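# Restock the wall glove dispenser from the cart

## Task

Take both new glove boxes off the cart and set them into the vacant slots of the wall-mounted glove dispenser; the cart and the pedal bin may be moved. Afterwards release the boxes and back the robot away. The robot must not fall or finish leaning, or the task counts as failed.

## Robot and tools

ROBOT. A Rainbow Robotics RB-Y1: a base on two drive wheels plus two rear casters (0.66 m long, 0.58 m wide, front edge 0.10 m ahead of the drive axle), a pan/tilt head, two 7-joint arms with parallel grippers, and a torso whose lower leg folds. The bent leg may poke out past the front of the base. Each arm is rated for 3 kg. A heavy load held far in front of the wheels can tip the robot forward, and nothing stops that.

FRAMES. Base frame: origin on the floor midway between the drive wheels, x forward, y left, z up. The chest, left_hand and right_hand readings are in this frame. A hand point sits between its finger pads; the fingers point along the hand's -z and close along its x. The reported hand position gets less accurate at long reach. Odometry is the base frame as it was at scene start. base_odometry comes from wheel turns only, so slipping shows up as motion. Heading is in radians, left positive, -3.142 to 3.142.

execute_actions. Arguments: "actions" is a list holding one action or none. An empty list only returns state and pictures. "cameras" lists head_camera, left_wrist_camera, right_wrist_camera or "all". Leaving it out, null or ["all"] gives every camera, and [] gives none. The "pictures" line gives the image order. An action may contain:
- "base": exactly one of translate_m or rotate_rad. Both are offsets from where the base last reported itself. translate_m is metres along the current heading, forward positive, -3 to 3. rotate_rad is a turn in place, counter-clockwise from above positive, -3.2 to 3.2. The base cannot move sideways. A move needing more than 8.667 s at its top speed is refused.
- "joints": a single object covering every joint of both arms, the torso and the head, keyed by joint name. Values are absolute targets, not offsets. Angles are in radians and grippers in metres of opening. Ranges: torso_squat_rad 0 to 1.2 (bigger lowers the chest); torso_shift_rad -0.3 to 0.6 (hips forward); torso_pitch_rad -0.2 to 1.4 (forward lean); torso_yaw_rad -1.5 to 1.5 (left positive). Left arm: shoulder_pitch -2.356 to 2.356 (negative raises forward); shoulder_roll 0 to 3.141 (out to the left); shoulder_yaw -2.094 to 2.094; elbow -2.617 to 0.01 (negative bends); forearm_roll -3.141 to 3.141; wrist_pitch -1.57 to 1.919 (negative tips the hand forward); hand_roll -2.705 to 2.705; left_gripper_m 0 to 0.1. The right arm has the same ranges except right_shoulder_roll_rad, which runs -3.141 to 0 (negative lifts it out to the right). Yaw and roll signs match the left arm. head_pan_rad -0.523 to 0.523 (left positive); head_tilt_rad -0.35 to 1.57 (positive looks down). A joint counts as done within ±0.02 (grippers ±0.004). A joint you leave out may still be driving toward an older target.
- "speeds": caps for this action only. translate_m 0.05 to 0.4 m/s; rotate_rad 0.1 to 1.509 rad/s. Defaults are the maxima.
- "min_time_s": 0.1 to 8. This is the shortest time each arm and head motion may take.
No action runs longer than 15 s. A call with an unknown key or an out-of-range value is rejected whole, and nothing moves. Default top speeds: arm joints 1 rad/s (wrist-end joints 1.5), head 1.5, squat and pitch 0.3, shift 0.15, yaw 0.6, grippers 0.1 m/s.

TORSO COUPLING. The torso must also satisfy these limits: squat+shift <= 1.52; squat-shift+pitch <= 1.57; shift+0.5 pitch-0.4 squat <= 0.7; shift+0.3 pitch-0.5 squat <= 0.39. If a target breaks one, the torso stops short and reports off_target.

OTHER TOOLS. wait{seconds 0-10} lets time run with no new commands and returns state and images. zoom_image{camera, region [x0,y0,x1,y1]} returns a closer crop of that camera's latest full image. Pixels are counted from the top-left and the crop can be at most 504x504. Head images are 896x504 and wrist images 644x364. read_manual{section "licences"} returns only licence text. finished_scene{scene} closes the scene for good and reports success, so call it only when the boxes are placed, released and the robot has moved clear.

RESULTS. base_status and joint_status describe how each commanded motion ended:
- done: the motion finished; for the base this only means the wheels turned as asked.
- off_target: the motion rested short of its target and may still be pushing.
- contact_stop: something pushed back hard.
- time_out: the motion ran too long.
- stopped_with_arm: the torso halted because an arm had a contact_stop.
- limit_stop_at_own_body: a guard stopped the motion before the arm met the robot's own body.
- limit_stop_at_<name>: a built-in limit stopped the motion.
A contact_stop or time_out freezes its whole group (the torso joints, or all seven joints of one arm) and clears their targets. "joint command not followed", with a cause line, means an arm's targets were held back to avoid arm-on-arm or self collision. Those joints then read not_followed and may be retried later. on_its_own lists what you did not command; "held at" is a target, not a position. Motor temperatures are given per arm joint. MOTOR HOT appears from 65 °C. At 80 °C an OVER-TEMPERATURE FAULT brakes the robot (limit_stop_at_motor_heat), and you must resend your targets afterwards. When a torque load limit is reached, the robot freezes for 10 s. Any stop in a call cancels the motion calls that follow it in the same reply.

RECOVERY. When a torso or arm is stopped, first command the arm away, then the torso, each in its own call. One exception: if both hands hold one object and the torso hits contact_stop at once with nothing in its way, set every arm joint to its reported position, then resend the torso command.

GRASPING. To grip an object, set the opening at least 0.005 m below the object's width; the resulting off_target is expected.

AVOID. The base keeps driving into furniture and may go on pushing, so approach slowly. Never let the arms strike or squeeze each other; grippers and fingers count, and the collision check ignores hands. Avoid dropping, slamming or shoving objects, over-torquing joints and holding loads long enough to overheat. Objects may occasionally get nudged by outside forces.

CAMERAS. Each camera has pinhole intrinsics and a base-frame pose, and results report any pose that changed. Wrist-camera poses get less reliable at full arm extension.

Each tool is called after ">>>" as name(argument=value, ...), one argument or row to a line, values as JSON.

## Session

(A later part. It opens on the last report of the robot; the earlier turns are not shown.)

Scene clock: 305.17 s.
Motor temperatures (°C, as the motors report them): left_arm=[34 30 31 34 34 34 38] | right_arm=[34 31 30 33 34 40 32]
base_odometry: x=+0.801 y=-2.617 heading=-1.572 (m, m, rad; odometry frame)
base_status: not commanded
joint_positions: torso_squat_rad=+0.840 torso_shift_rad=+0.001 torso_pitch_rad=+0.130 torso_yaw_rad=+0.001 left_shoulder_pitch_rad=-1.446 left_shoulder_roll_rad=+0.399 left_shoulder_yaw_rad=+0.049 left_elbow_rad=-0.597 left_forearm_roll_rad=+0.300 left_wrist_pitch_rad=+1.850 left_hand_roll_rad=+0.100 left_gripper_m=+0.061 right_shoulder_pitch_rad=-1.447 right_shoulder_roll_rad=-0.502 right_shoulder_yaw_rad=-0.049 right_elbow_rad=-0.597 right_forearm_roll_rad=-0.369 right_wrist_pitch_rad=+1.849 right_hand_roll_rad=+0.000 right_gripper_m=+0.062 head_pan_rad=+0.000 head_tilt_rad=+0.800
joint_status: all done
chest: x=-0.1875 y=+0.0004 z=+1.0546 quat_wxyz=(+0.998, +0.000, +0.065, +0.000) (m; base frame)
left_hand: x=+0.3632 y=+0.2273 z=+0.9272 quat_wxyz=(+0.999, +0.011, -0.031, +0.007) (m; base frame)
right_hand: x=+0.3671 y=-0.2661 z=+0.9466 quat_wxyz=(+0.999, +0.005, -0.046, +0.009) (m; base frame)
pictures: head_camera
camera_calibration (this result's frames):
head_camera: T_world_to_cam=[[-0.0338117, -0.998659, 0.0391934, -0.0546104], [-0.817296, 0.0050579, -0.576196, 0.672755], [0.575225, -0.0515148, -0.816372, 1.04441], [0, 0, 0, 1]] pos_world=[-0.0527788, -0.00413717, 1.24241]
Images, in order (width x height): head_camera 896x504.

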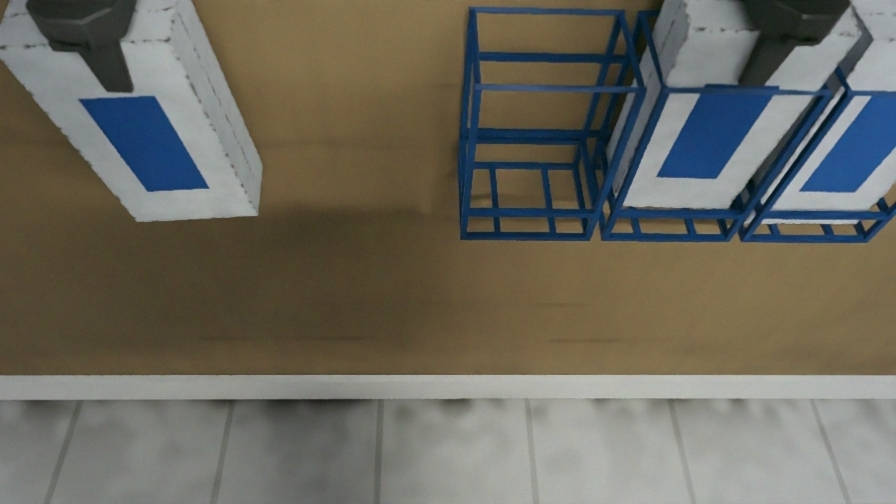

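>>> execute_actions(
  actions=[
    {"joints":{"torso_squat_rad":0.87}},
  ],
  cameras=[],
)

>>> execute_actions(
  actions=[
    {"joints":{"right_gripper_m":0.09}},
  ],
  cameras=[],
)

>>> execute_actions(
  actions=[
    {"joints":{"torso_squat_rad":0.0}},
  ],
  cameras=["head_camera"],
)

Scene clock: 313.23 s.
Motor temperatures (°C, as the motors report them): left_arm=[33 30 31 34 34 34 38] | right_arm=[34 31 30 33 34 39 32]
base_odometry: x=+0.801 y=-2.617 heading=-1.572 (m, m, rad; odometry frame)
base_status: not commanded
joint_positions: torso_squat_rad=+0.869 torso_shift_rad=-0.001 torso_pitch_rad=+0.126 torso_yaw_rad=+0.000 left_shoulder_pitch_rad=-1.446 left_shoulder_roll_rad=+0.399 left_shoulder_yaw_rad=+0.049 left_elbow_rad=-0.597 left_forearm_roll_rad=+0.300 left_wrist_pitch_rad=+1.850 left_hand_roll_rad=+0.100 left_gripper_m=+0.061 right_shoulder_pitch_rad=-1.452 right_shoulder_roll_rad=-0.504 right_shoulder_yaw_rad=-0.049 right_elbow_rad=-0.600 right_forearm_roll_rad=-0.369 right_wrist_pitch_rad=+1.849 right_hand_roll_rad=+0.000 right_gripper_m=+0.062 head_pan_rad=+0.000 head_tilt_rad=+0.800
joint_status: torso_squat_rad contact_stop (moved +0.029 of +0.030)
chest: x=-0.1894 y=+0.0006 z=+1.0395 quat_wxyz=(+0.998, +0.000, +0.063, +0.000) (m; base frame)
left_hand: x=+0.3619 y=+0.2273 z=+0.9142 quat_wxyz=(+0.999, +0.011, -0.033, +0.006) (m; base frame)
right_hand: x=+0.3672 y=-0.2662 z=+0.9380 quat_wxyz=(+0.999, +0.005, -0.053, +0.009) (m; base frame)
pictures: none
No camera images: the call's "cameras" was empty. Leave "cameras" out to get every camera's image.

not run: a stop came earlier in this reply.

not run: a stop came earlier in this reply.

>>> execute_actions(
  actions=[
    {"joints":{"right_gripper_m":0.09}},
  ],
  cameras=[],
)

>>> execute_actions(
  actions=[
    {"joints":{"torso_squat_rad":0.0}},
  ],
  cameras=["head_camera"],
)

Scene clock: 317.20 s.
Motor temperatures (°C, as the motors report them): left_arm=[33 30 31 34 34 34 38] | right_arm=[33 31 30 33 34 38 32]
base_odometry: x=+0.801 y=-2.617 heading=-1.572 (m, m, rad; odometry frame)
base_status: not commanded
joint_positions: torso_squat_rad=+0.869 torso_shift_rad=+0.000 torso_pitch_rad=+0.127 torso_yaw_rad=+0.001 left_shoulder_pitch_rad=-1.446 left_shoulder_roll_rad=+0.399 left_shoulder_yaw_rad=+0.049 left_elbow_rad=-0.597 left_forearm_roll_rad=+0.300 left_wrist_pitch_rad=+1.850 left_hand_roll_rad=+0.100 left_gripper_m=+0.061 right_shoulder_pitch_rad=-1.447 right_shoulder_roll_rad=-0.500 right_shoulder_yaw_rad=-0.050 right_elbow_rad=-0.597 right_forearm_roll_rad=-0.370 right_wrist_pitch_rad=+1.850 right_hand_roll_rad=+0.000 right_gripper_m=+0.090 head_pan_rad=+0.000 head_tilt_rad=+0.800
joint_status: all done
chest: x=-0.1889 y=+0.0006 z=+1.0395 quat_wxyz=(+0.998, +0.000, +0.064, +0.000) (m; base frame)
left_hand: x=+0.3622 y=+0.2273 z=+0.9137 quat_wxyz=(+0.999, +0.011, -0.032, +0.006) (m; base frame)
right_hand: x=+0.3660 y=-0.2651 z=+0.9335 quat_wxyz=(+0.999, +0.006, -0.048, +0.009) (m; base frame)
pictures: none
No camera images: the call's "cameras" was empty. Leave "cameras" out to get every camera's image.

Scene clock: 321.10 s.
Motor temperatures (°C, as the motors report them): left_arm=[33 30 31 34 34 34 38] | right_arm=[33 31 30 33 34 38 32]
base_odometry: x=+0.801 y=-2.617 heading=-1.572 (m, m, rad; odometry frame)
base_status: not commanded
joint_positions: torso_squat_rad=+0.000 torso_shift_rad=+0.000 torso_pitch_rad=+0.128 torso_yaw_rad=+0.001 left_shoulder_pitch_rad=-1.446 left_shoulder_roll_rad=+0.399 left_shoulder_yaw_rad=+0.049 left_elbow_rad=-0.597 left_forearm_roll_rad=+0.300 left_wrist_pitch_rad=+1.850 left_hand_roll_rad=+0.100 left_gripper_m=+0.061 right_shoulder_pitch_rad=-1.447 right_shoulder_roll_rad=-0.500 right_shoulder_yaw_rad=-0.050 right_elbow_rad=-0.597 right_forearm_roll_rad=-0.370 right_wrist_pitch_rad=+1.850 right_hand_roll_rad=+0.000 right_gripper_m=+0.090 head_pan_rad=+0.000 head_tilt_rad=+0.800
joint_status: all done
chest: x=-0.1887 y=+0.0008 z=+1.2874 quat_wxyz=(+0.998, +0.000, +0.064, +0.000) (m; base frame)
left_hand: x=+0.3623 y=+0.2276 z=+1.1613 quat_wxyz=(+0.999, +0.011, -0.032, +0.006) (m; base frame)
right_hand: x=+0.3661 y=-0.2648 z=+1.1808 quat_wxyz=(+0.999, +0.006, -0.047, +0.009) (m; base frame)
pictures: head_camera
camera_calibration (this result's frames):
head_camera: T_world_to_cam=[[-0.0340848, -0.998639, 0.0394684, -0.0637867], [-0.81589, 0.00499622, -0.578186, 0.808765], [0.577202, -0.0519092, -0.81495, 1.23375], [0, 0, 0, 1]] pos_world=[-0.0544318, -0.00369785, 1.47558]
Images, in order (width x height): head_camera 896x504.

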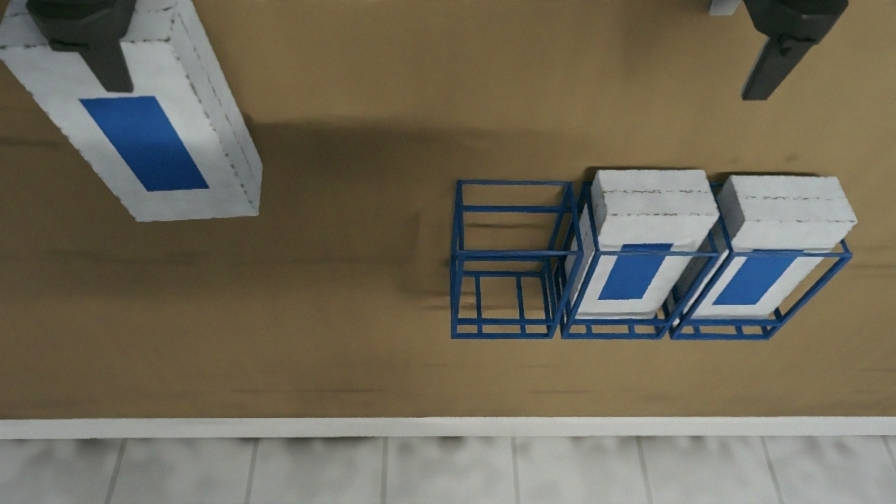

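>>> execute_actions(
  actions=[
    {"base":{"translate_m":-0.5}},
  ],
  cameras=[],
)

>>> execute_actions(
  actions=[
    {"base":{"rotate_rad":-1.571},"joints":{"left_shoulder_roll_rad":0.5,"left_forearm_roll_rad":0.37,"left_hand_roll_rad":0.0,"right_shoulder_pitch_rad":-0.3,"right_shoulder_roll_rad":-0.3,"right_elbow_rad":-1.2,"right_forearm_roll_rad":0,"right_wrist_pitch_rad":0}},
  ],
  cameras=[],
)

>>> execute_actions(
  actions=[
    {"base":{"translate_m":0.37}},
  ],
  cameras=[],
)

>>> execute_actions(
  actions=[
    {"base":{"rotate_rad":1.571}},
  ],
  cameras=[],
)

>>> execute_actions(
  actions=[
    {"base":{"translate_m":0.40},"speeds":{"translate_m":0.2}},
  ],
  cameras=["head_camera"],
)

Scene clock: 333.53 s.
Motor temperatures (°C, as the motors report them): left_arm=[33 30 31 34 34 34 38] | right_arm=[33 30 30 33 33 36 32]
base_odometry: x=+0.802 y=-2.117 heading=-1.573 (m, m, rad; odometry frame)
base_status: done
joint_positions: torso_squat_rad=+0.000 torso_shift_rad=+0.000 torso_pitch_rad=+0.127 torso_yaw_rad=+0.001 left_shoulder_pitch_rad=-1.446 left_shoulder_roll_rad=+0.399 left_shoulder_yaw_rad=+0.049 left_elbow_rad=-0.597 left_forearm_roll_rad=+0.300 left_wrist_pitch_rad=+1.850 left_hand_roll_rad=+0.100 left_gripper_m=+0.061 right_shoulder_pitch_rad=-1.447 right_shoulder_roll_rad=-0.500 right_shoulder_yaw_rad=-0.050 right_elbow_rad=-0.597 right_forearm_roll_rad=-0.370 right_wrist_pitch_rad=+1.850 right_hand_roll_rad=+0.000 right_gripper_m=+0.090 head_pan_rad=+0.000 head_tilt_rad=+0.800
joint_status: not commanded
chest: x=-0.1889 y=+0.0008 z=+1.2874 quat_wxyz=(+0.998, +0.000, +0.064, +0.000) (m; base frame)
left_hand: x=+0.3622 y=+0.2276 z=+1.1615 quat_wxyz=(+0.999, +0.011, -0.032, +0.006) (m; base frame)
right_hand: x=+0.3659 y=-0.2648 z=+1.1810 quat_wxyz=(+0.999, +0.006, -0.048, +0.009) (m; base frame)
pictures: none
No camera images: the call's "cameras" was empty. Leave "cameras" out to get every camera's image.

Scene clock: 337.40 s.
Motor temperatures (°C, as the motors report them): left_arm=[33 30 31 34 34 34 38] | right_arm=[33 30 30 33 33 36 32]
base_odometry: x=+0.802 y=-2.117 heading=+3.140 (m, m, rad; odometry frame)
base_status: done
joint_positions: torso_squat_rad=+0.000 torso_shift_rad=+0.000 torso_pitch_rad=+0.127 torso_yaw_rad=+0.001 left_shoulder_pitch_rad=-1.446 left_shoulder_roll_rad=+0.500 left_shoulder_yaw_rad=+0.049 left_elbow_rad=-0.597 left_forearm_roll_rad=+0.370 left_wrist_pitch_rad=+1.850 left_hand_roll_rad=+0.000 left_gripper_m=+0.061 right_shoulder_pitch_rad=-0.300 right_shoulder_roll_rad=-0.300 right_shoulder_yaw_rad=-0.049 right_elbow_rad=-1.200 right_forearm_roll_rad=+0.000 right_wrist_pitch_rad=+0.000 right_hand_roll_rad=+0.000 right_gripper_m=+0.090 head_pan_rad=+0.000 head_tilt_rad=+0.800
joint_status: all done
chest: x=-0.1889 y=+0.0007 z=+1.2874 quat_wxyz=(+0.998, +0.000, +0.064, +0.000) (m; base frame)
left_hand: x=+0.3657 y=+0.2669 z=+1.1807 quat_wxyz=(+0.999, -0.006, -0.047, -0.009) (m; base frame)
right_hand: x=+0.3724 y=-0.3286 z=+0.9925 quat_wxyz=(+0.764, -0.110, -0.629, +0.093) (m; base frame)
pictures: none
No camera images: the call's "cameras" was empty. Leave "cameras" out to get every camera's image.

Scene clock: 339.70 s.
Motor temperatures (°C, as the motors report them): left_arm=[33 30 31 34 34 34 38] | right_arm=[32 30 30 33 33 36 32]
base_odometry: x=+0.432 y=-2.116 heading=+3.139 (m, m, rad; odometry frame)
base_status: done
joint_positions: torso_squat_rad=+0.000 torso_shift_rad=+0.000 torso_pitch_rad=+0.128 torso_yaw_rad=+0.001 left_shoulder_pitch_rad=-1.446 left_shoulder_roll_rad=+0.500 left_shoulder_yaw_rad=+0.049 left_elbow_rad=-0.597 left_forearm_roll_rad=+0.370 left_wrist_pitch_rad=+1.850 left_hand_roll_rad=+0.000 left_gripper_m=+0.061 right_shoulder_pitch_rad=-0.300 right_shoulder_roll_rad=-0.300 right_shoulder_yaw_rad=-0.049 right_elbow_rad=-1.200 right_forearm_roll_rad=+0.000 right_wrist_pitch_rad=+0.000 right_hand_roll_rad=+0.000 right_gripper_m=+0.090 head_pan_rad=+0.000 head_tilt_rad=+0.800
joint_status: not commanded
chest: x=-0.1887 y=+0.0007 z=+1.2874 quat_wxyz=(+0.998, +0.000, +0.064, +0.000) (m; base frame)
left_hand: x=+0.3658 y=+0.2668 z=+1.1805 quat_wxyz=(+0.999, -0.006, -0.047, -0.009) (m; base frame)
right_hand: x=+0.3724 y=-0.3286 z=+0.9923 quat_wxyz=(+0.764, -0.110, -0.629, +0.093) (m; base frame)
pictures: none
No camera images: the call's "cameras" was empty. Leave "cameras" out to get every camera's image.

Scene clock: 343.57 s.
Motor temperatures (°C, as the motors report them): left_arm=[33 30 31 34 34 34 38] | right_arm=[32 30 30 33 33 35 32]
base_odometry: x=+0.432 y=-2.116 heading=-1.573 (m, m, rad; odometry frame)
base_status: done
joint_positions: torso_squat_rad=+0.000 torso_shift_rad=+0.000 torso_pitch_rad=+0.128 torso_yaw_rad=+0.001 left_shoulder_pitch_rad=-1.446 left_shoulder_roll_rad=+0.500 left_shoulder_yaw_rad=+0.049 left_elbow_rad=-0.597 left_forearm_roll_rad=+0.370 left_wrist_pitch_rad=+1.850 left_hand_roll_rad=+0.000 left_gripper_m=+0.061 right_shoulder_pitch_rad=-0.300 right_shoulder_roll_rad=-0.300 right_shoulder_yaw_rad=-0.049 right_elbow_rad=-1.200 right_forearm_roll_rad=+0.000 right_wrist_pitch_rad=+0.000 right_hand_roll_rad=+0.000 right_gripper_m=+0.090 head_pan_rad=+0.000 head_tilt_rad=+0.800
joint_status: not commanded
chest: x=-0.1887 y=+0.0007 z=+1.2874 quat_wxyz=(+0.998, +0.000, +0.064, +0.000) (m; base frame)
left_hand: x=+0.3658 y=+0.2668 z=+1.1805 quat_wxyz=(+0.999, -0.006, -0.047, -0.009) (m; base frame)
right_hand: x=+0.3724 y=-0.3286 z=+0.9923 quat_wxyz=(+0.764, -0.110, -0.629, +0.093) (m; base frame)
pictures: none
No camera images: the call's "cameras" was empty. Leave "cameras" out to get every camera's image.

Scene clock: 346.53 s.
Motor temperatures (°C, as the motors report them): left_arm=[33 30 31 34 34 34 38] | right_arm=[32 30 30 33 33 35 32]
base_odometry: x=+0.431 y=-2.516 heading=-1.573 (m, m, rad; odometry frame)
base_status: done
joint_positions: torso_squat_rad=+0.000 torso_shift_rad=+0.000 torso_pitch_rad=+0.128 torso_yaw_rad=+0.001 left_shoulder_pitch_rad=-1.446 left_shoulder_roll_rad=+0.500 left_shoulder_yaw_rad=+0.049 left_elbow_rad=-0.597 left_forearm_roll_rad=+0.370 left_wrist_pitch_rad=+1.850 left_hand_roll_rad=+0.000 left_gripper_m=+0.061 right_shoulder_pitch_rad=-0.300 right_shoulder_roll_rad=-0.300 right_shoulder_yaw_rad=-0.049 right_elbow_rad=-1.200 right_forearm_roll_rad=+0.000 right_wrist_pitch_rad=+0.000 right_hand_roll_rad=+0.000 right_gripper_m=+0.090 head_pan_rad=+0.000 head_tilt_rad=+0.800
joint_status: not commanded
chest: x=-0.1888 y=+0.0007 z=+1.2874 quat_wxyz=(+0.998, +0.000, +0.064, +0.000) (m; base frame)
left_hand: x=+0.3658 y=+0.2668 z=+1.1805 quat_wxyz=(+0.999, -0.006, -0.047, -0.009) (m; base frame)
right_hand: x=+0.3724 y=-0.3285 z=+0.9923 quat_wxyz=(+0.764, -0.110, -0.629, +0.093) (m; base frame)
pictures: head_camera
camera_calibration (this result's frames):
head_camera: T_world_to_cam=[[-0.0339963, -0.998649, 0.0392997, -0.0636357], [-0.815839, 0.00501694, -0.578257, 0.808841], [0.577278, -0.0517208, -0.814908, 1.23372], [0, 0, 0, 1]] pos_world=[-0.0544812, -0.00379837, 1.47559]
Images, in order (width x height): head_camera 896x504.

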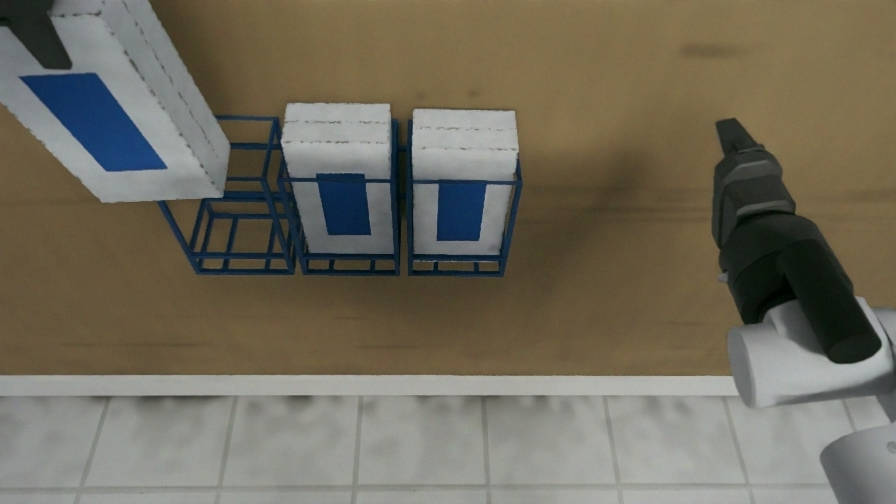

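>>> execute_actions(
  actions=[
    {"joints":{"left_shoulder_roll_rad":0.44,"left_forearm_roll_rad":0.33,"right_shoulder_pitch_rad":0,"right_shoulder_roll_rad":-0.15,"right_elbow_rad":-0.3}},
  ],
  cameras=[],
)

>>> execute_actions(
  actions=[
    {"base":{"translate_m":0.097},"speeds":{"translate_m":0.08}},
  ],
  cameras=[],
)

>>> execute_actions(
  actions=[
    {"joints":{"torso_squat_rad":0.45,"head_pan_rad":0.25,"head_tilt_rad":0.9}},
  ],
  cameras=["head_camera"],
)

Scene clock: 358.17 s.
Motor temperatures (°C, as the motors report them): left_arm=[33 30 31 34 34 34 38] | right_arm=[31 30 30 33 33 35 32]
base_odometry: x=+0.431 y=-2.516 heading=-1.573 (m, m, rad; odometry frame)
base_status: not commanded
joint_positions: torso_squat_rad=+0.000 torso_shift_rad=+0.000 torso_pitch_rad=+0.128 torso_yaw_rad=+0.001 left_shoulder_pitch_rad=-1.446 left_shoulder_roll_rad=+0.440 left_shoulder_yaw_rad=+0.049 left_elbow_rad=-0.597 left_forearm_roll_rad=+0.330 left_wrist_pitch_rad=+1.850 left_hand_roll_rad=+0.000 left_gripper_m=+0.061 right_shoulder_pitch_rad=+0.000 right_shoulder_roll_rad=-0.150 right_shoulder_yaw_rad=-0.049 right_elbow_rad=-0.300 right_forearm_roll_rad=+0.000 right_wrist_pitch_rad=+0.000 right_hand_roll_rad=+0.000 right_gripper_m=+0.090 head_pan_rad=+0.000 head_tilt_rad=+0.800
joint_status: all done
chest: x=-0.1888 y=+0.0007 z=+1.2874 quat_wxyz=(+0.998, +0.000, +0.064, +0.000) (m; base frame)
left_hand: x=+0.3640 y=+0.2431 z=+1.1690 quat_wxyz=(+0.999, +0.004, -0.038, -0.030) (m; base frame)
right_hand: x=-0.1292 y=-0.3386 z=+0.6139 quat_wxyz=(+0.993, -0.079, -0.087, -0.008) (m; base frame)
pictures: none
No camera images: the call's "cameras" was empty. Leave "cameras" out to get every camera's image.

Scene clock: 360.13 s.
Motor temperatures (°C, as the motors report them): left_arm=[33 30 31 34 34 34 38] | right_arm=[31 30 30 33 33 34 32]
base_odometry: x=+0.431 y=-2.613 heading=-1.572 (m, m, rad; odometry frame)
base_status: done
joint_positions: torso_squat_rad=+0.000 torso_shift_rad=+0.000 torso_pitch_rad=+0.128 torso_yaw_rad=+0.001 left_shoulder_pitch_rad=-1.446 left_shoulder_roll_rad=+0.440 left_shoulder_yaw_rad=+0.049 left_elbow_rad=-0.597 left_forearm_roll_rad=+0.330 left_wrist_pitch_rad=+1.850 left_hand_roll_rad=+0.000 left_gripper_m=+0.061 right_shoulder_pitch_rad=+0.000 right_shoulder_roll_rad=-0.150 right_shoulder_yaw_rad=-0.049 right_elbow_rad=-0.300 right_forearm_roll_rad=+0.000 right_wrist_pitch_rad=+0.000 right_hand_roll_rad=+0.000 right_gripper_m=+0.090 head_pan_rad=+0.000 head_tilt_rad=+0.800
joint_status: not commanded
chest: x=-0.1888 y=+0.0007 z=+1.2874 quat_wxyz=(+0.998, +0.000, +0.064, +0.000) (m; base frame)
left_hand: x=+0.3640 y=+0.2431 z=+1.1690 quat_wxyz=(+0.999, +0.004, -0.038, -0.030) (m; base frame)
right_hand: x=-0.1290 y=-0.3386 z=+0.6139 quat_wxyz=(+0.993, -0.079, -0.088, -0.008) (m; base frame)
pictures: none
No camera images: the call's "cameras" was empty. Leave "cameras" out to get every camera's image.

Scene clock: 362.50 s.
Motor temperatures (°C, as the motors report them): left_arm=[33 30 31 34 34 34 38] | right_arm=[31 30 30 32 33 34 32]
base_odometry: x=+0.431 y=-2.613 heading=-1.572 (m, m, rad; odometry frame)
base_status: not commanded
joint_positions: torso_squat_rad=+0.450 torso_shift_rad=+0.000 torso_pitch_rad=+0.127 torso_yaw_rad=+0.001 left_shoulder_pitch_rad=-1.446 left_shoulder_roll_rad=+0.440 left_shoulder_yaw_rad=+0.049 left_elbow_rad=-0.597 left_forearm_roll_rad=+0.330 left_wrist_pitch_rad=+1.850 left_hand_roll_rad=+0.000 left_gripper_m=+0.061 right_shoulder_pitch_rad=+0.000 right_shoulder_roll_rad=-0.150 right_shoulder_yaw_rad=-0.049 right_elbow_rad=-0.300 right_forearm_roll_rad=+0.000 right_wrist_pitch_rad=+0.000 right_hand_roll_rad=+0.000 right_gripper_m=+0.090 head_pan_rad=+0.250 head_tilt_rad=+0.900
joint_status: all done
chest: x=-0.1889 y=+0.0007 z=+1.2177 quat_wxyz=(+0.998, +0.000, +0.064, +0.000) (m; base frame)
left_hand: x=+0.3640 y=+0.2430 z=+1.0994 quat_wxyz=(+0.999, +0.004, -0.038, -0.030) (m; base frame)
right_hand: x=-0.1289 y=-0.3386 z=+0.5443 quat_wxyz=(+0.993, -0.079, -0.088, -0.008) (m; base frame)
pictures: head_camera
camera_calibration (this result's frames):
head_camera: T_world_to_cam=[[0.216302, -0.976265, 0.010951, 0.0145234], [-0.845924, -0.193001, -0.497155, 0.649654], [0.487469, 0.0982721, -0.867593, 1.23871], [0, 0, 0, 1]] pos_world=[-0.0574173, 0.0178313, 1.39752]
Images, in order (width x height): head_camera 896x504.

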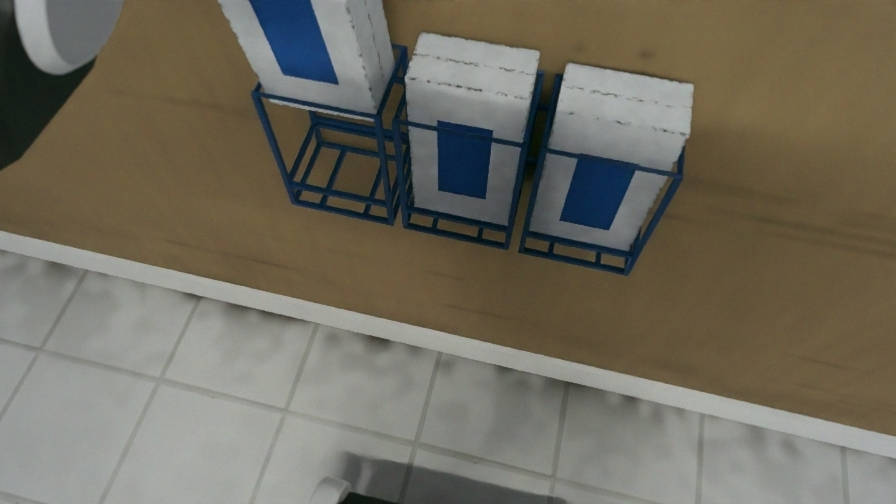

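>>> execute_actions(
  actions=[
    {"joints":{"torso_squat_rad":0.72,"left_hand_roll_rad":0.06,"left_shoulder_roll_rad":0.43,"head_tilt_rad":0.8}},
  ],
  cameras=["head_camera"],
)

Scene clock: 367.90 s.
Motor temperatures (°C, as the motors report them): left_arm=[33 30 31 33 34 34 38] | right_arm=[31 30 30 32 33 34 32]
base_odometry: x=+0.431 y=-2.613 heading=-1.572 (m, m, rad; odometry frame)
base_status: not commanded
joint_positions: torso_squat_rad=+0.720 torso_shift_rad=+0.000 torso_pitch_rad=+0.127 torso_yaw_rad=+0.001 left_shoulder_pitch_rad=-1.448 left_shoulder_roll_rad=+0.430 left_shoulder_yaw_rad=+0.049 left_elbow_rad=-0.599 left_forearm_roll_rad=+0.330 left_wrist_pitch_rad=+1.849 left_hand_roll_rad=+0.060 left_gripper_m=+0.061 right_shoulder_pitch_rad=+0.000 right_shoulder_roll_rad=-0.150 right_shoulder_yaw_rad=-0.049 right_elbow_rad=-0.300 right_forearm_roll_rad=+0.000 right_wrist_pitch_rad=+0.000 right_hand_roll_rad=+0.000 right_gripper_m=+0.090 head_pan_rad=+0.250 head_tilt_rad=+0.800
joint_status: all done
chest: x=-0.1888 y=+0.0006 z=+1.1137 quat_wxyz=(+0.998, +0.000, +0.064, +0.000) (m; base frame)
left_hand: x=+0.3643 y=+0.2374 z=+0.9947 quat_wxyz=(+0.999, +0.002, -0.038, -0.004) (m; base frame)
right_hand: x=-0.1288 y=-0.3387 z=+0.4402 quat_wxyz=(+0.993, -0.079, -0.088, -0.008) (m; base frame)
pictures: head_camera
camera_calibration (this result's frames):
head_camera: T_world_to_cam=[[0.212352, -0.977163, 0.00770046, 0.0192458], [-0.794262, -0.177185, -0.581165, 0.7153], [0.569258, 0.117296, -0.813749, 1.08948], [0, 0, 0, 1]] pos_world=[-0.0561468, 0.0177554, 1.30212]
Images, in order (width x height): head_camera 896x504.

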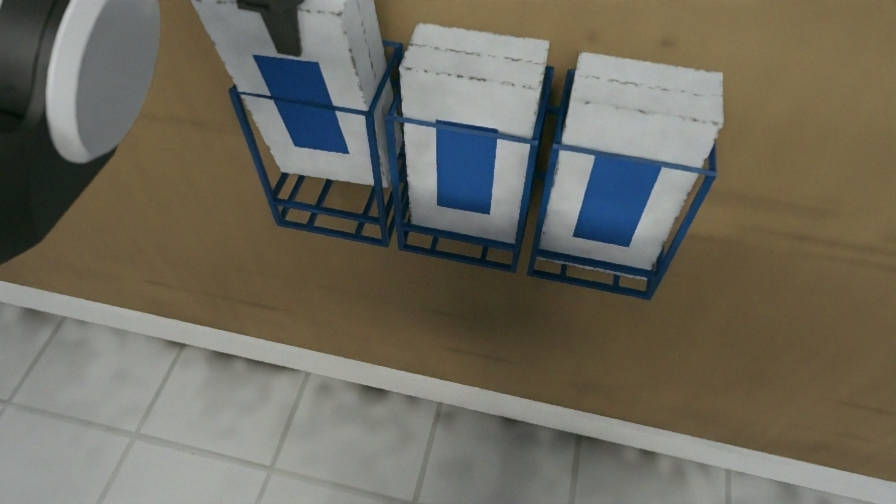

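>>> execute_actions(
  actions=[
    {"joints":{"torso_squat_rad":0.8}},
  ],
  cameras=["head_camera"],
)

>>> zoom_image(
  camera="head_camera",
  region=[200,0,700,300],
)

Scene clock: 372.27 s.
Motor temperatures (°C, as the motors report them): left_arm=[33 30 31 33 34 34 38] | right_arm=[30 30 30 32 33 34 32]
base_odometry: x=+0.431 y=-2.613 heading=-1.572 (m, m, rad; odometry frame)
base_status: not commanded
joint_positions: torso_squat_rad=+0.800 torso_shift_rad=+0.000 torso_pitch_rad=+0.127 torso_yaw_rad=+0.000 left_shoulder_pitch_rad=-1.450 left_shoulder_roll_rad=+0.431 left_shoulder_yaw_rad=+0.050 left_elbow_rad=-0.600 left_forearm_roll_rad=+0.330 left_wrist_pitch_rad=+1.848 left_hand_roll_rad=+0.060 left_gripper_m=+0.061 right_shoulder_pitch_rad=+0.000 right_shoulder_roll_rad=-0.150 right_shoulder_yaw_rad=-0.049 right_elbow_rad=-0.300 right_forearm_roll_rad=+0.000 right_wrist_pitch_rad=+0.000 right_hand_roll_rad=+0.000 right_gripper_m=+0.090 head_pan_rad=+0.250 head_tilt_rad=+0.800
joint_status: all done
chest: x=-0.1887 y=+0.0005 z=+1.0752 quat_wxyz=(+0.998, +0.000, +0.064, +0.000) (m; base frame)
left_hand: x=+0.3655 y=+0.2370 z=+0.9579 quat_wxyz=(+0.999, +0.002, -0.041, -0.005) (m; base frame)
right_hand: x=-0.1288 y=-0.3388 z=+0.4017 quat_wxyz=(+0.993, -0.079, -0.088, -0.008) (m; base frame)
pictures: head_camera
camera_calibration (this result's frames):
head_camera: T_world_to_cam=[[0.212206, -0.977195, 0.00766347, 0.0194894], [-0.794306, -0.177047, -0.581148, 0.692918], [0.569252, 0.117236, -0.813762, 1.05808], [0, 0, 0, 1]] pos_world=[-0.0560614, 0.0176794, 1.26356]
Images, in order (width x height): head_camera 896x504.

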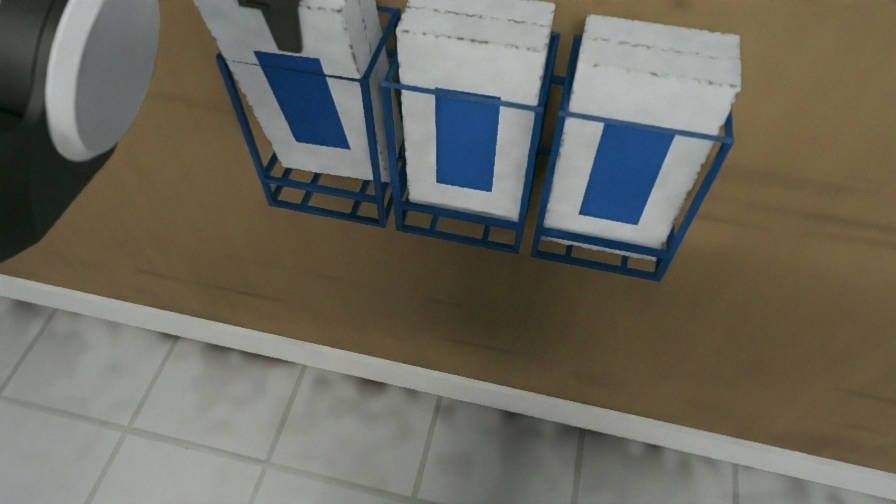

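Region (200, 0, 700, 300) of head_camera's 896x504 image, scaled by 1.008, with more detail than that image has; it fills the top 302 rows of this view, and the rest is white.

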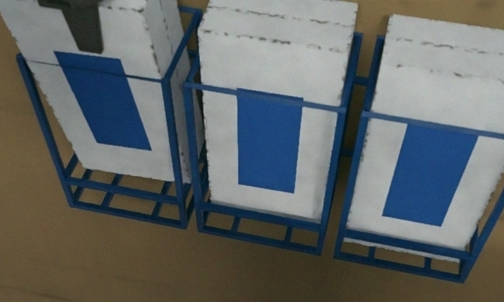

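>>> execute_actions(
  actions=[
    {"joints":{"left_wrist_pitch_rad":1.88}},
  ],
  cameras=[],
)

>>> execute_actions(
  actions=[
    {"joints":{"torso_squat_rad":0.84}},
  ],
  cameras=["head_camera"],
)

Scene clock: 384.27 s.
Motor temperatures (°C, as the motors report them): left_arm=[32 30 31 33 34 39 38] | right_arm=[30 30 30 32 33 34 32]
base_odometry: x=+0.431 y=-2.613 heading=-1.572 (m, m, rad; odometry frame)
base_status: not commanded
joint_positions: torso_squat_rad=+0.800 torso_shift_rad=+0.000 torso_pitch_rad=+0.128 torso_yaw_rad=+0.000 left_shoulder_pitch_rad=-1.456 left_shoulder_roll_rad=+0.432 left_shoulder_yaw_rad=+0.050 left_elbow_rad=-0.604 left_forearm_roll_rad=+0.330 left_wrist_pitch_rad=+1.858 left_hand_roll_rad=+0.060 left_gripper_m=+0.061 right_shoulder_pitch_rad=+0.000 right_shoulder_roll_rad=-0.150 right_shoulder_yaw_rad=-0.049 right_elbow_rad=-0.300 right_forearm_roll_rad=+0.000 right_wrist_pitch_rad=+0.000 right_hand_roll_rad=+0.000 right_gripper_m=+0.090 head_pan_rad=+0.250 head_tilt_rad=+0.800
joint_status: left_wrist_pitch_rad contact_stop (moved +0.011 of +0.032)
chest: x=-0.1886 y=+0.0005 z=+1.0751 quat_wxyz=(+0.998, +0.000, +0.064, +0.000) (m; base frame)
left_hand: x=+0.3648 y=+0.2364 z=+0.9614 quat_wxyz=(+0.999, +0.002, -0.040, -0.006) (m; base frame)
right_hand: x=-0.1289 y=-0.3388 z=+0.4016 quat_wxyz=(+0.993, -0.079, -0.088, -0.008) (m; base frame)
pictures: none
No camera images: the call's "cameras" was empty. Leave "cameras" out to get every camera's image.

not run: a stop came earlier in this reply.

>>> execute_actions(
  actions=[
    {"joints":{"torso_squat_rad":0.74}},
  ],
  cameras=[],
)

>>> execute_actions(
  actions=[
    {"joints":{"left_shoulder_roll_rad":0.465,"left_wrist_pitch_rad":1.85,"left_forearm_roll_rad":0.345,"left_hand_roll_rad":0.03,"left_elbow_rad":-0.597,"left_shoulder_pitch_rad":-1.446}},
  ],
  cameras=["head_camera"],
)

Scene clock: 394.00 s.
Motor temperatures (°C, as the motors report them): left_arm=[31 30 31 33 34 40 38] | right_arm=[30 30 30 31 33 33 32]
base_odometry: x=+0.431 y=-2.613 heading=-1.572 (m, m, rad; odometry frame)
base_status: not commanded
joint_positions: torso_squat_rad=+0.740 torso_shift_rad=+0.000 torso_pitch_rad=+0.128 torso_yaw_rad=+0.000 left_shoulder_pitch_rad=-1.454 left_shoulder_roll_rad=+0.432 left_shoulder_yaw_rad=+0.050 left_elbow_rad=-0.603 left_forearm_roll_rad=+0.330 left_wrist_pitch_rad=+1.859 left_hand_roll_rad=+0.060 left_gripper_m=+0.061 right_shoulder_pitch_rad=+0.000 right_shoulder_roll_rad=-0.150 right_shoulder_yaw_rad=-0.049 right_elbow_rad=-0.300 right_forearm_roll_rad=+0.000 right_wrist_pitch_rad=+0.000 right_hand_roll_rad=+0.000 right_gripper_m=+0.090 head_pan_rad=+0.250 head_tilt_rad=+0.800
joint_status: all done
chest: x=-0.1885 y=+0.0005 z=+1.1043 quat_wxyz=(+0.998, +0.000, +0.064, +0.000) (m; base frame)
left_hand: x=+0.3640 y=+0.2368 z=+0.9890 quat_wxyz=(+0.999, +0.002, -0.037, -0.005) (m; base frame)
right_hand: x=-0.1290 y=-0.3387 z=+0.4308 quat_wxyz=(+0.993, -0.079, -0.087, -0.008) (m; base frame)
pictures: none
No camera images: the call's "cameras" was empty. Leave "cameras" out to get every camera's image.

Scene clock: 395.23 s.
Motor temperatures (°C, as the motors report them): left_arm=[31 30 31 33 34 40 38] | right_arm=[30 30 30 31 33 33 32]
base_odometry: x=+0.431 y=-2.613 heading=-1.572 (m, m, rad; odometry frame)
base_status: not commanded
joint_positions: torso_squat_rad=+0.740 torso_shift_rad=+0.000 torso_pitch_rad=+0.128 torso_yaw_rad=+0.000 left_shoulder_pitch_rad=-1.447 left_shoulder_roll_rad=+0.464 left_shoulder_yaw_rad=+0.050 left_elbow_rad=-0.598 left_forearm_roll_rad=+0.346 left_wrist_pitch_rad=+1.849 left_hand_roll_rad=+0.030 left_gripper_m=+0.061 right_shoulder_pitch_rad=+0.000 right_shoulder_roll_rad=-0.150 right_shoulder_yaw_rad=-0.049 right_elbow_rad=-0.300 right_forearm_roll_rad=+0.000 right_wrist_pitch_rad=+0.000 right_hand_roll_rad=+0.000 right_gripper_m=+0.090 head_pan_rad=+0.250 head_tilt_rad=+0.800
joint_status: all done
chest: x=-0.1887 y=+0.0005 z=+1.1043 quat_wxyz=(+0.998, +0.000, +0.064, +0.000) (m; base frame)
left_hand: x=+0.3653 y=+0.2523 z=+0.9909 quat_wxyz=(+0.999, +0.000, -0.042, -0.006) (m; base frame)
right_hand: x=-0.1289 y=-0.3387 z=+0.4308 quat_wxyz=(+0.993, -0.078, -0.088, -0.008) (m; base frame)
pictures: head_camera
camera_calibration (this result's frames):
head_camera: T_world_to_cam=[[0.212201, -0.977197, 0.00751053, 0.0193762], [-0.794481, -0.176989, -0.580926, 0.709638], [0.569009, 0.117306, -0.813922, 1.08194], [0, 0, 0, 1]] pos_world=[-0.0559504, 0.0176141, 1.29271]
Images, in order (width x height): head_camera 896x504.

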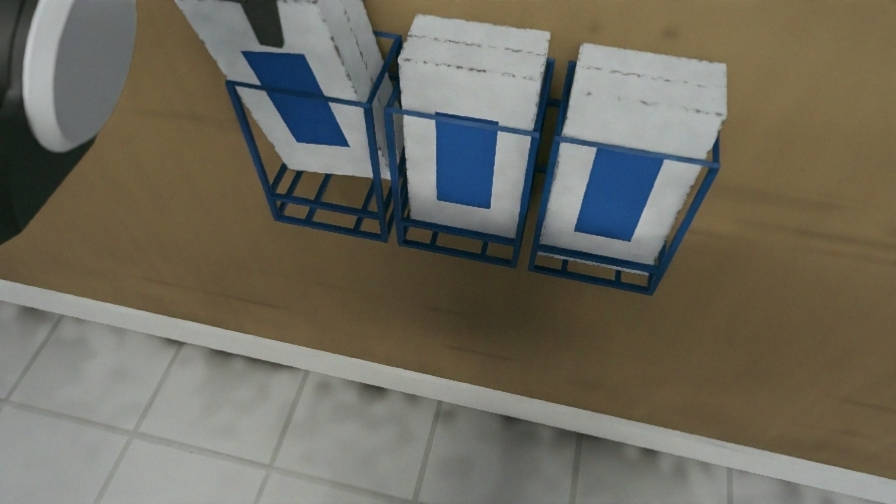

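>>> execute_actions(
  actions=[
    {"joints":{"left_shoulder_roll_rad":0.45,"torso_squat_rad":0.82}},
  ],
  cameras=["head_camera"],
)

Scene clock: 400.03 s.
Motor temperatures (°C, as the motors report them): left_arm=[31 30 31 33 34 39 38] | right_arm=[29 30 30 31 33 33 32]
base_odometry: x=+0.431 y=-2.613 heading=-1.572 (m, m, rad; odometry frame)
base_status: not commanded
joint_positions: torso_squat_rad=+0.820 torso_shift_rad=+0.000 torso_pitch_rad=+0.127 torso_yaw_rad=+0.000 left_shoulder_pitch_rad=-1.451 left_shoulder_roll_rad=+0.451 left_shoulder_yaw_rad=+0.050 left_elbow_rad=-0.600 left_forearm_roll_rad=+0.345 left_wrist_pitch_rad=+1.848 left_hand_roll_rad=+0.030 left_gripper_m=+0.061 right_shoulder_pitch_rad=+0.000 right_shoulder_roll_rad=-0.150 right_shoulder_yaw_rad=-0.049 right_elbow_rad=-0.300 right_forearm_roll_rad=+0.000 right_wrist_pitch_rad=+0.000 right_hand_roll_rad=+0.000 right_gripper_m=+0.090 head_pan_rad=+0.250 head_tilt_rad=+0.800
joint_status: all done
chest: x=-0.1889 y=+0.0004 z=+1.0650 quat_wxyz=(+0.998, +0.000, +0.063, +0.000) (m; base frame)
left_hand: x=+0.3660 y=+0.2440 z=+0.9519 quat_wxyz=(+0.999, -0.002, -0.044, -0.013) (m; base frame)
right_hand: x=-0.1287 y=-0.3387 z=+0.3915 quat_wxyz=(+0.993, -0.078, -0.088, -0.008) (m; base frame)
pictures: head_camera
camera_calibration (this result's frames):
head_camera: T_world_to_cam=[[0.212129, -0.977213, 0.00752453, 0.0196177], [-0.794094, -0.176856, -0.581495, 0.687257], [0.569575, 0.117377, -0.813515, 1.04975], [0, 0, 0, 1]] pos_world=[-0.0563263, 0.0174998, 1.25348]
Images, in order (width x height): head_camera 896x504.

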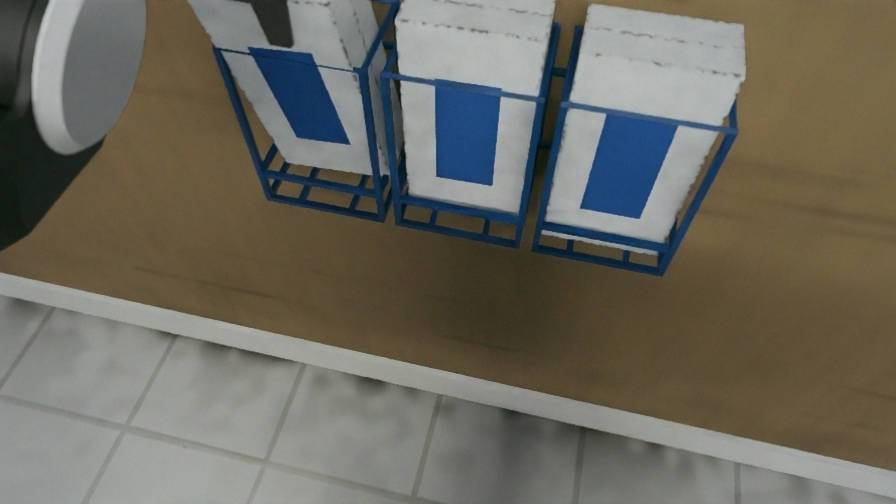

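>>> execute_actions(
  actions=[
    {"joints":{"left_gripper_m":0.09}},
  ],
  cameras=[],
)

>>> execute_actions(
  actions=[
    {"joints":{"torso_squat_rad":0.3,"head_tilt_rad":0.85}},
  ],
  cameras=["head_camera","left_wrist_camera"],
)

Scene clock: 406.67 s.
Motor temperatures (°C, as the motors report them): left_arm=[31 30 31 32 34 40 38] | right_arm=[29 30 30 31 33 33 32]
base_odometry: x=+0.431 y=-2.613 heading=-1.572 (m, m, rad; odometry frame)
base_status: not commanded
joint_positions: torso_squat_rad=+0.820 torso_shift_rad=+0.000 torso_pitch_rad=+0.127 torso_yaw_rad=+0.000 left_shoulder_pitch_rad=-1.447 left_shoulder_roll_rad=+0.451 left_shoulder_yaw_rad=+0.050 left_elbow_rad=-0.597 left_forearm_roll_rad=+0.345 left_wrist_pitch_rad=+1.850 left_hand_roll_rad=+0.030 left_gripper_m=+0.090 right_shoulder_pitch_rad=+0.000 right_shoulder_roll_rad=-0.150 right_shoulder_yaw_rad=-0.049 right_elbow_rad=-0.300 right_forearm_roll_rad=+0.000 right_wrist_pitch_rad=+0.000 right_hand_roll_rad=+0.000 right_gripper_m=+0.090 head_pan_rad=+0.250 head_tilt_rad=+0.800
joint_status: all done
chest: x=-0.1889 y=+0.0004 z=+1.0650 quat_wxyz=(+0.998, +0.000, +0.064, +0.000) (m; base frame)
left_hand: x=+0.3645 y=+0.2451 z=+0.9491 quat_wxyz=(+0.999, -0.002, -0.040, -0.012) (m; base frame)
right_hand: x=-0.1287 y=-0.3387 z=+0.3915 quat_wxyz=(+0.993, -0.078, -0.088, -0.008) (m; base frame)
pictures: none
No camera images: the call's "cameras" was empty. Leave "cameras" out to get every camera's image.

Scene clock: 409.30 s.
Motor temperatures (°C, as the motors report them): left_arm=[31 30 31 32 34 39 38] | right_arm=[29 30 30 31 33 33 32]
base_odometry: x=+0.431 y=-2.613 heading=-1.572 (m, m, rad; odometry frame)
base_status: not commanded
joint_positions: torso_squat_rad=+0.300 torso_shift_rad=+0.000 torso_pitch_rad=+0.127 torso_yaw_rad=+0.000 left_shoulder_pitch_rad=-1.447 left_shoulder_roll_rad=+0.450 left_shoulder_yaw_rad=+0.050 left_elbow_rad=-0.597 left_forearm_roll_rad=+0.345 left_wrist_pitch_rad=+1.850 left_hand_roll_rad=+0.030 left_gripper_m=+0.090 right_shoulder_pitch_rad=+0.000 right_shoulder_roll_rad=-0.150 right_shoulder_yaw_rad=-0.049 right_elbow_rad=-0.300 right_forearm_roll_rad=+0.000 right_wrist_pitch_rad=+0.000 right_hand_roll_rad=+0.000 right_gripper_m=+0.090 head_pan_rad=+0.250 head_tilt_rad=+0.850
joint_status: all done
chest: x=-0.1889 y=+0.0006 z=+1.2561 quat_wxyz=(+0.998, +0.000, +0.064, +0.000) (m; base frame)
left_hand: x=+0.3643 y=+0.2453 z=+1.1399 quat_wxyz=(+0.999, -0.002, -0.039, -0.012) (m; base frame)
right_hand: x=-0.1289 y=-0.3386 z=+0.5826 quat_wxyz=(+0.993, -0.078, -0.088, -0.008) (m; base frame)
pictures: head_camera, left_wrist_camera
camera_calibration (this result's frames):
head_camera: T_world_to_cam=[[0.214198, -0.976747, 0.00916267, 0.0162575], [-0.821187, -0.185148, -0.539789, 0.734162], [0.528934, 0.108098, -0.841751, 1.24035], [0, 0, 0, 1]] pos_world=[-0.0566598, 0.0177294, 1.44021]
left_wrist_camera: T_world_to_cam=[[0.995499, -0.0326695, 0.0889678, -0.455988], [-0.0837169, -0.743166, 0.663849, -0.518908], [0.0444303, -0.668309, -0.742556, 1.0842], [0, 0, 0, 1]] pos_world=[0.362323, 0.324048, 1.19012]
Images, in order (width x height): head_camera 896x504, left_wrist_camera 644x364.

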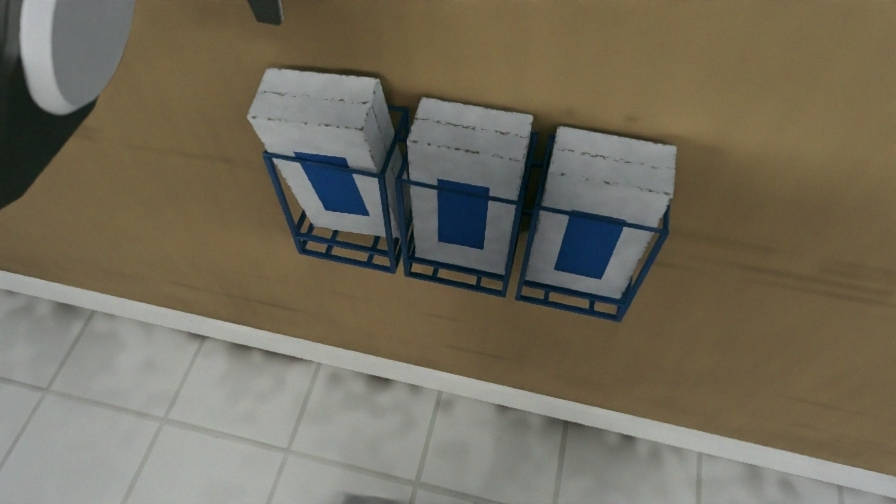

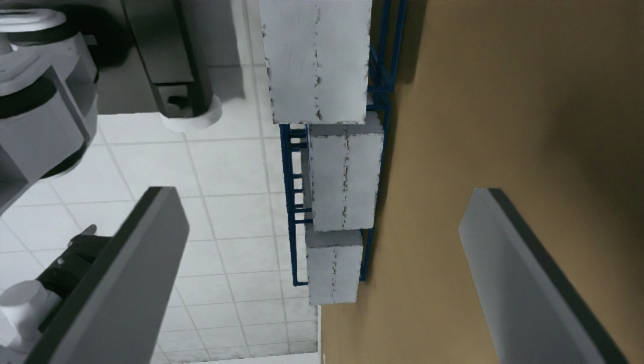

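>>> execute_actions(
  actions=[
    {"joints":{"torso_squat_rad":0.78,"left_shoulder_roll_rad":0.465}},
  ],
  cameras=[],
)

>>> execute_actions(
  actions=[
    {"joints":{"left_gripper_m":0.045}},
  ],
  cameras=[],
)

>>> execute_actions(
  actions=[
    {"joints":{"torso_squat_rad":0.70}},
  ],
  cameras=[],
)

>>> execute_actions(
  actions=[
    {"joints":{"left_shoulder_roll_rad":0.445,"left_wrist_pitch_rad":1.825}},
  ],
  cameras=["head_camera"],
)

Scene clock: 419.77 s.
Motor temperatures (°C, as the motors report them): left_arm=[31 30 31 33 34 37 38] | right_arm=[29 30 30 31 33 33 32]
base_odometry: x=+0.431 y=-2.613 heading=-1.572 (m, m, rad; odometry frame)
base_status: not commanded
joint_positions: torso_squat_rad=+0.780 torso_shift_rad=+0.000 torso_pitch_rad=+0.127 torso_yaw_rad=+0.001 left_shoulder_pitch_rad=-1.447 left_shoulder_roll_rad=+0.465 left_shoulder_yaw_rad=+0.050 left_elbow_rad=-0.597 left_forearm_roll_rad=+0.345 left_wrist_pitch_rad=+1.850 left_hand_roll_rad=+0.030 left_gripper_m=+0.090 right_shoulder_pitch_rad=+0.000 right_shoulder_roll_rad=-0.150 right_shoulder_yaw_rad=-0.049 right_elbow_rad=-0.300 right_forearm_roll_rad=+0.000 right_wrist_pitch_rad=+0.000 right_hand_roll_rad=+0.000 right_gripper_m=+0.090 head_pan_rad=+0.250 head_tilt_rad=+0.850
joint_status: all done
chest: x=-0.1890 y=+0.0005 z=+1.0851 quat_wxyz=(+0.998, +0.000, +0.064, +0.000) (m; base frame)
left_hand: x=+0.3648 y=+0.2532 z=+0.9717 quat_wxyz=(+0.999, +0.000, -0.042, -0.006) (m; base frame)
right_hand: x=-0.1287 y=-0.3387 z=+0.4116 quat_wxyz=(+0.993, -0.078, -0.088, -0.008) (m; base frame)
pictures: none
No camera images: the call's "cameras" was empty. Leave "cameras" out to get every camera's image.

Scene clock: 420.70 s.
Motor temperatures (°C, as the motors report them): left_arm=[31 30 31 33 34 37 38] | right_arm=[29 30 30 31 33 33 32]
base_odometry: x=+0.431 y=-2.613 heading=-1.572 (m, m, rad; odometry frame)
base_status: not commanded
joint_positions: torso_squat_rad=+0.780 torso_shift_rad=+0.000 torso_pitch_rad=+0.127 torso_yaw_rad=+0.001 left_shoulder_pitch_rad=-1.447 left_shoulder_roll_rad=+0.465 left_shoulder_yaw_rad=+0.050 left_elbow_rad=-0.598 left_forearm_roll_rad=+0.345 left_wrist_pitch_rad=+1.849 left_hand_roll_rad=+0.030 left_gripper_m=+0.058 right_shoulder_pitch_rad=+0.000 right_shoulder_roll_rad=-0.150 right_shoulder_yaw_rad=-0.049 right_elbow_rad=-0.300 right_forearm_roll_rad=+0.000 right_wrist_pitch_rad=+0.000 right_hand_roll_rad=+0.000 right_gripper_m=+0.090 head_pan_rad=+0.250 head_tilt_rad=+0.850
joint_status: left_gripper_m off_target (ended at +0.058, target +0.045)
chest: x=-0.1889 y=+0.0005 z=+1.0851 quat_wxyz=(+0.998, +0.000, +0.064, +0.000) (m; base frame)
left_hand: x=+0.3653 y=+0.2531 z=+0.9723 quat_wxyz=(+0.999, +0.000, -0.043, -0.006) (m; base frame)
right_hand: x=-0.1287 y=-0.3387 z=+0.4116 quat_wxyz=(+0.993, -0.078, -0.088, -0.008) (m; base frame)
pictures: none
No camera images: the call's "cameras" was empty. Leave "cameras" out to get every camera's image.

Scene clock: 421.73 s.
Motor temperatures (°C, as the motors report them): left_arm=[31 30 31 33 34 37 38] | right_arm=[29 30 30 31 33 33 32]
base_odometry: x=+0.431 y=-2.613 heading=-1.572 (m, m, rad; odometry frame)
base_status: not commanded
joint_positions: torso_squat_rad=+0.700 torso_shift_rad=+0.000 torso_pitch_rad=+0.128 torso_yaw_rad=+0.001 left_shoulder_pitch_rad=-1.446 left_shoulder_roll_rad=+0.465 left_shoulder_yaw_rad=+0.050 left_elbow_rad=-0.597 left_forearm_roll_rad=+0.345 left_wrist_pitch_rad=+1.850 left_hand_roll_rad=+0.030 left_gripper_m=+0.058 right_shoulder_pitch_rad=+0.000 right_shoulder_roll_rad=-0.150 right_shoulder_yaw_rad=-0.049 right_elbow_rad=-0.300 right_forearm_roll_rad=+0.000 right_wrist_pitch_rad=+0.000 right_hand_roll_rad=+0.000 right_gripper_m=+0.090 head_pan_rad=+0.250 head_tilt_rad=+0.850
joint_status: all done
chest: x=-0.1887 y=+0.0006 z=+1.1228 quat_wxyz=(+0.998, +0.000, +0.064, +0.000) (m; base frame)
left_hand: x=+0.3649 y=+0.2533 z=+1.0089 quat_wxyz=(+0.999, +0.000, -0.041, -0.005) (m; base frame)
right_hand: x=-0.1288 y=-0.3387 z=+0.4493 quat_wxyz=(+0.993, -0.079, -0.088, -0.008) (m; base frame)
pictures: none
No camera images: the call's "cameras" was empty. Leave "cameras" out to get every camera's image.

Scene clock: 422.90 s.
Motor temperatures (°C, as the motors report them): left_arm=[31 30 31 33 34 37 38] | right_arm=[29 30 30 31 33 33 32]
base_odometry: x=+0.431 y=-2.613 heading=-1.572 (m, m, rad; odometry frame)
base_status: not commanded
joint_positions: torso_squat_rad=+0.700 torso_shift_rad=+0.000 torso_pitch_rad=+0.128 torso_yaw_rad=+0.001 left_shoulder_pitch_rad=-1.446 left_shoulder_roll_rad=+0.445 left_shoulder_yaw_rad=+0.050 left_elbow_rad=-0.597 left_forearm_roll_rad=+0.345 left_wrist_pitch_rad=+1.825 left_hand_roll_rad=+0.030 left_gripper_m=+0.057 right_shoulder_pitch_rad=+0.000 right_shoulder_roll_rad=-0.150 right_shoulder_yaw_rad=-0.049 right_elbow_rad=-0.300 right_forearm_roll_rad=+0.000 right_wrist_pitch_rad=+0.000 right_hand_roll_rad=+0.000 right_gripper_m=+0.090 head_pan_rad=+0.250 head_tilt_rad=+0.850
joint_status: all done
chest: x=-0.1888 y=+0.0006 z=+1.1228 quat_wxyz=(+0.998, +0.000, +0.064, +0.000) (m; base frame)
left_hand: x=+0.3697 y=+0.2424 z=+1.0055 quat_wxyz=(+0.999, -0.003, -0.050, -0.014) (m; base frame)
right_hand: x=-0.1288 y=-0.3387 z=+0.4493 quat_wxyz=(+0.993, -0.079, -0.088, -0.008) (m; base frame)
pictures: head_camera
camera_calibration (this result's frames):
head_camera: T_world_to_cam=[[0.214309, -0.976721, 0.00938197, 0.0172707], [-0.821248, -0.185378, -0.539618, 0.66207], [0.528795, 0.10794, -0.841858, 1.12814], [0, 0, 0, 1]] pos_world=[-0.0565332, 0.017831, 1.30684]
Images, in order (width x height): head_camera 896x504.

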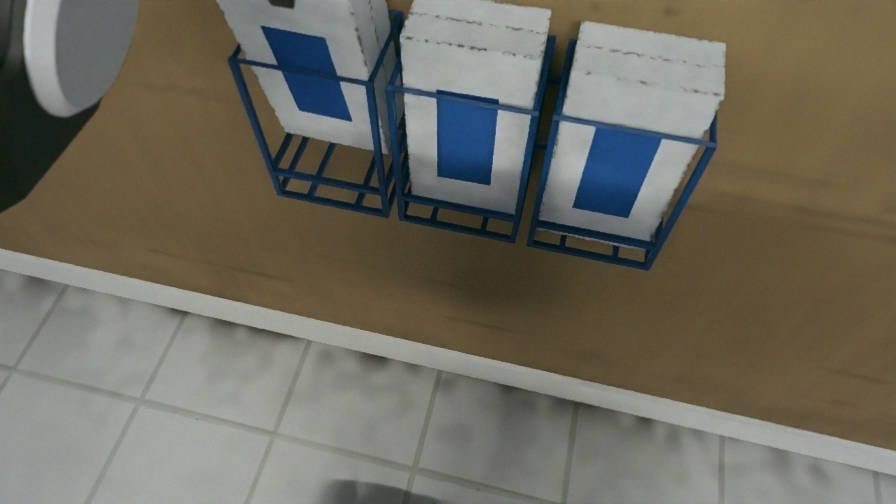

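>>> execute_actions(
  actions=[
    {"joints":{"left_shoulder_roll_rad":0.425}},
  ],
  cameras=["head_camera"],
)

Scene clock: 427.17 s.
Motor temperatures (°C, as the motors report them): left_arm=[31 30 31 33 34 36 38] | right_arm=[29 30 30 31 33 33 32]
base_odometry: x=+0.431 y=-2.613 heading=-1.572 (m, m, rad; odometry frame)
base_status: not commanded
joint_positions: torso_squat_rad=+0.700 torso_shift_rad=+0.000 torso_pitch_rad=+0.128 torso_yaw_rad=+0.001 left_shoulder_pitch_rad=-1.446 left_shoulder_roll_rad=+0.426 left_shoulder_yaw_rad=+0.050 left_elbow_rad=-0.597 left_forearm_roll_rad=+0.345 left_wrist_pitch_rad=+1.825 left_hand_roll_rad=+0.030 left_gripper_m=+0.057 right_shoulder_pitch_rad=+0.000 right_shoulder_roll_rad=-0.150 right_shoulder_yaw_rad=-0.049 right_elbow_rad=-0.300 right_forearm_roll_rad=+0.000 right_wrist_pitch_rad=+0.000 right_hand_roll_rad=+0.000 right_gripper_m=+0.090 head_pan_rad=+0.250 head_tilt_rad=+0.850
joint_status: all done
chest: x=-0.1888 y=+0.0006 z=+1.1228 quat_wxyz=(+0.998, +0.000, +0.064, +0.000) (m; base frame)
left_hand: x=+0.3686 y=+0.2319 z=+1.0018 quat_wxyz=(+0.999, -0.006, -0.047, -0.023) (m; base frame)
right_hand: x=-0.1288 y=-0.3387 z=+0.4494 quat_wxyz=(+0.993, -0.079, -0.088, -0.008) (m; base frame)
pictures: head_camera
camera_calibration (this result's frames):
head_camera: T_world_to_cam=[[0.21436, -0.976709, 0.00942802, 0.0172615], [-0.821225, -0.185445, -0.53963, 0.662084], [0.528809, 0.107933, -0.84185, 1.12814], [0, 0, 0, 1]] pos_world=[-0.0565502, 0.0178766, 1.30684]
Images, in order (width x height): head_camera 896x504.

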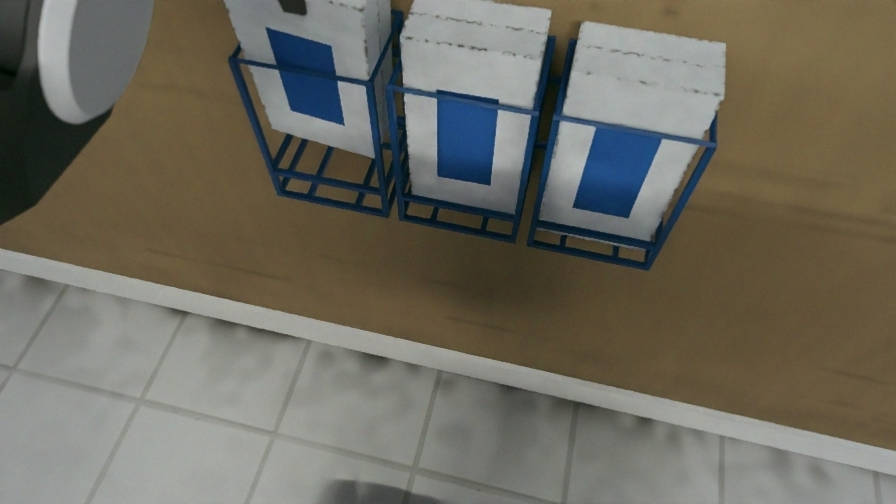

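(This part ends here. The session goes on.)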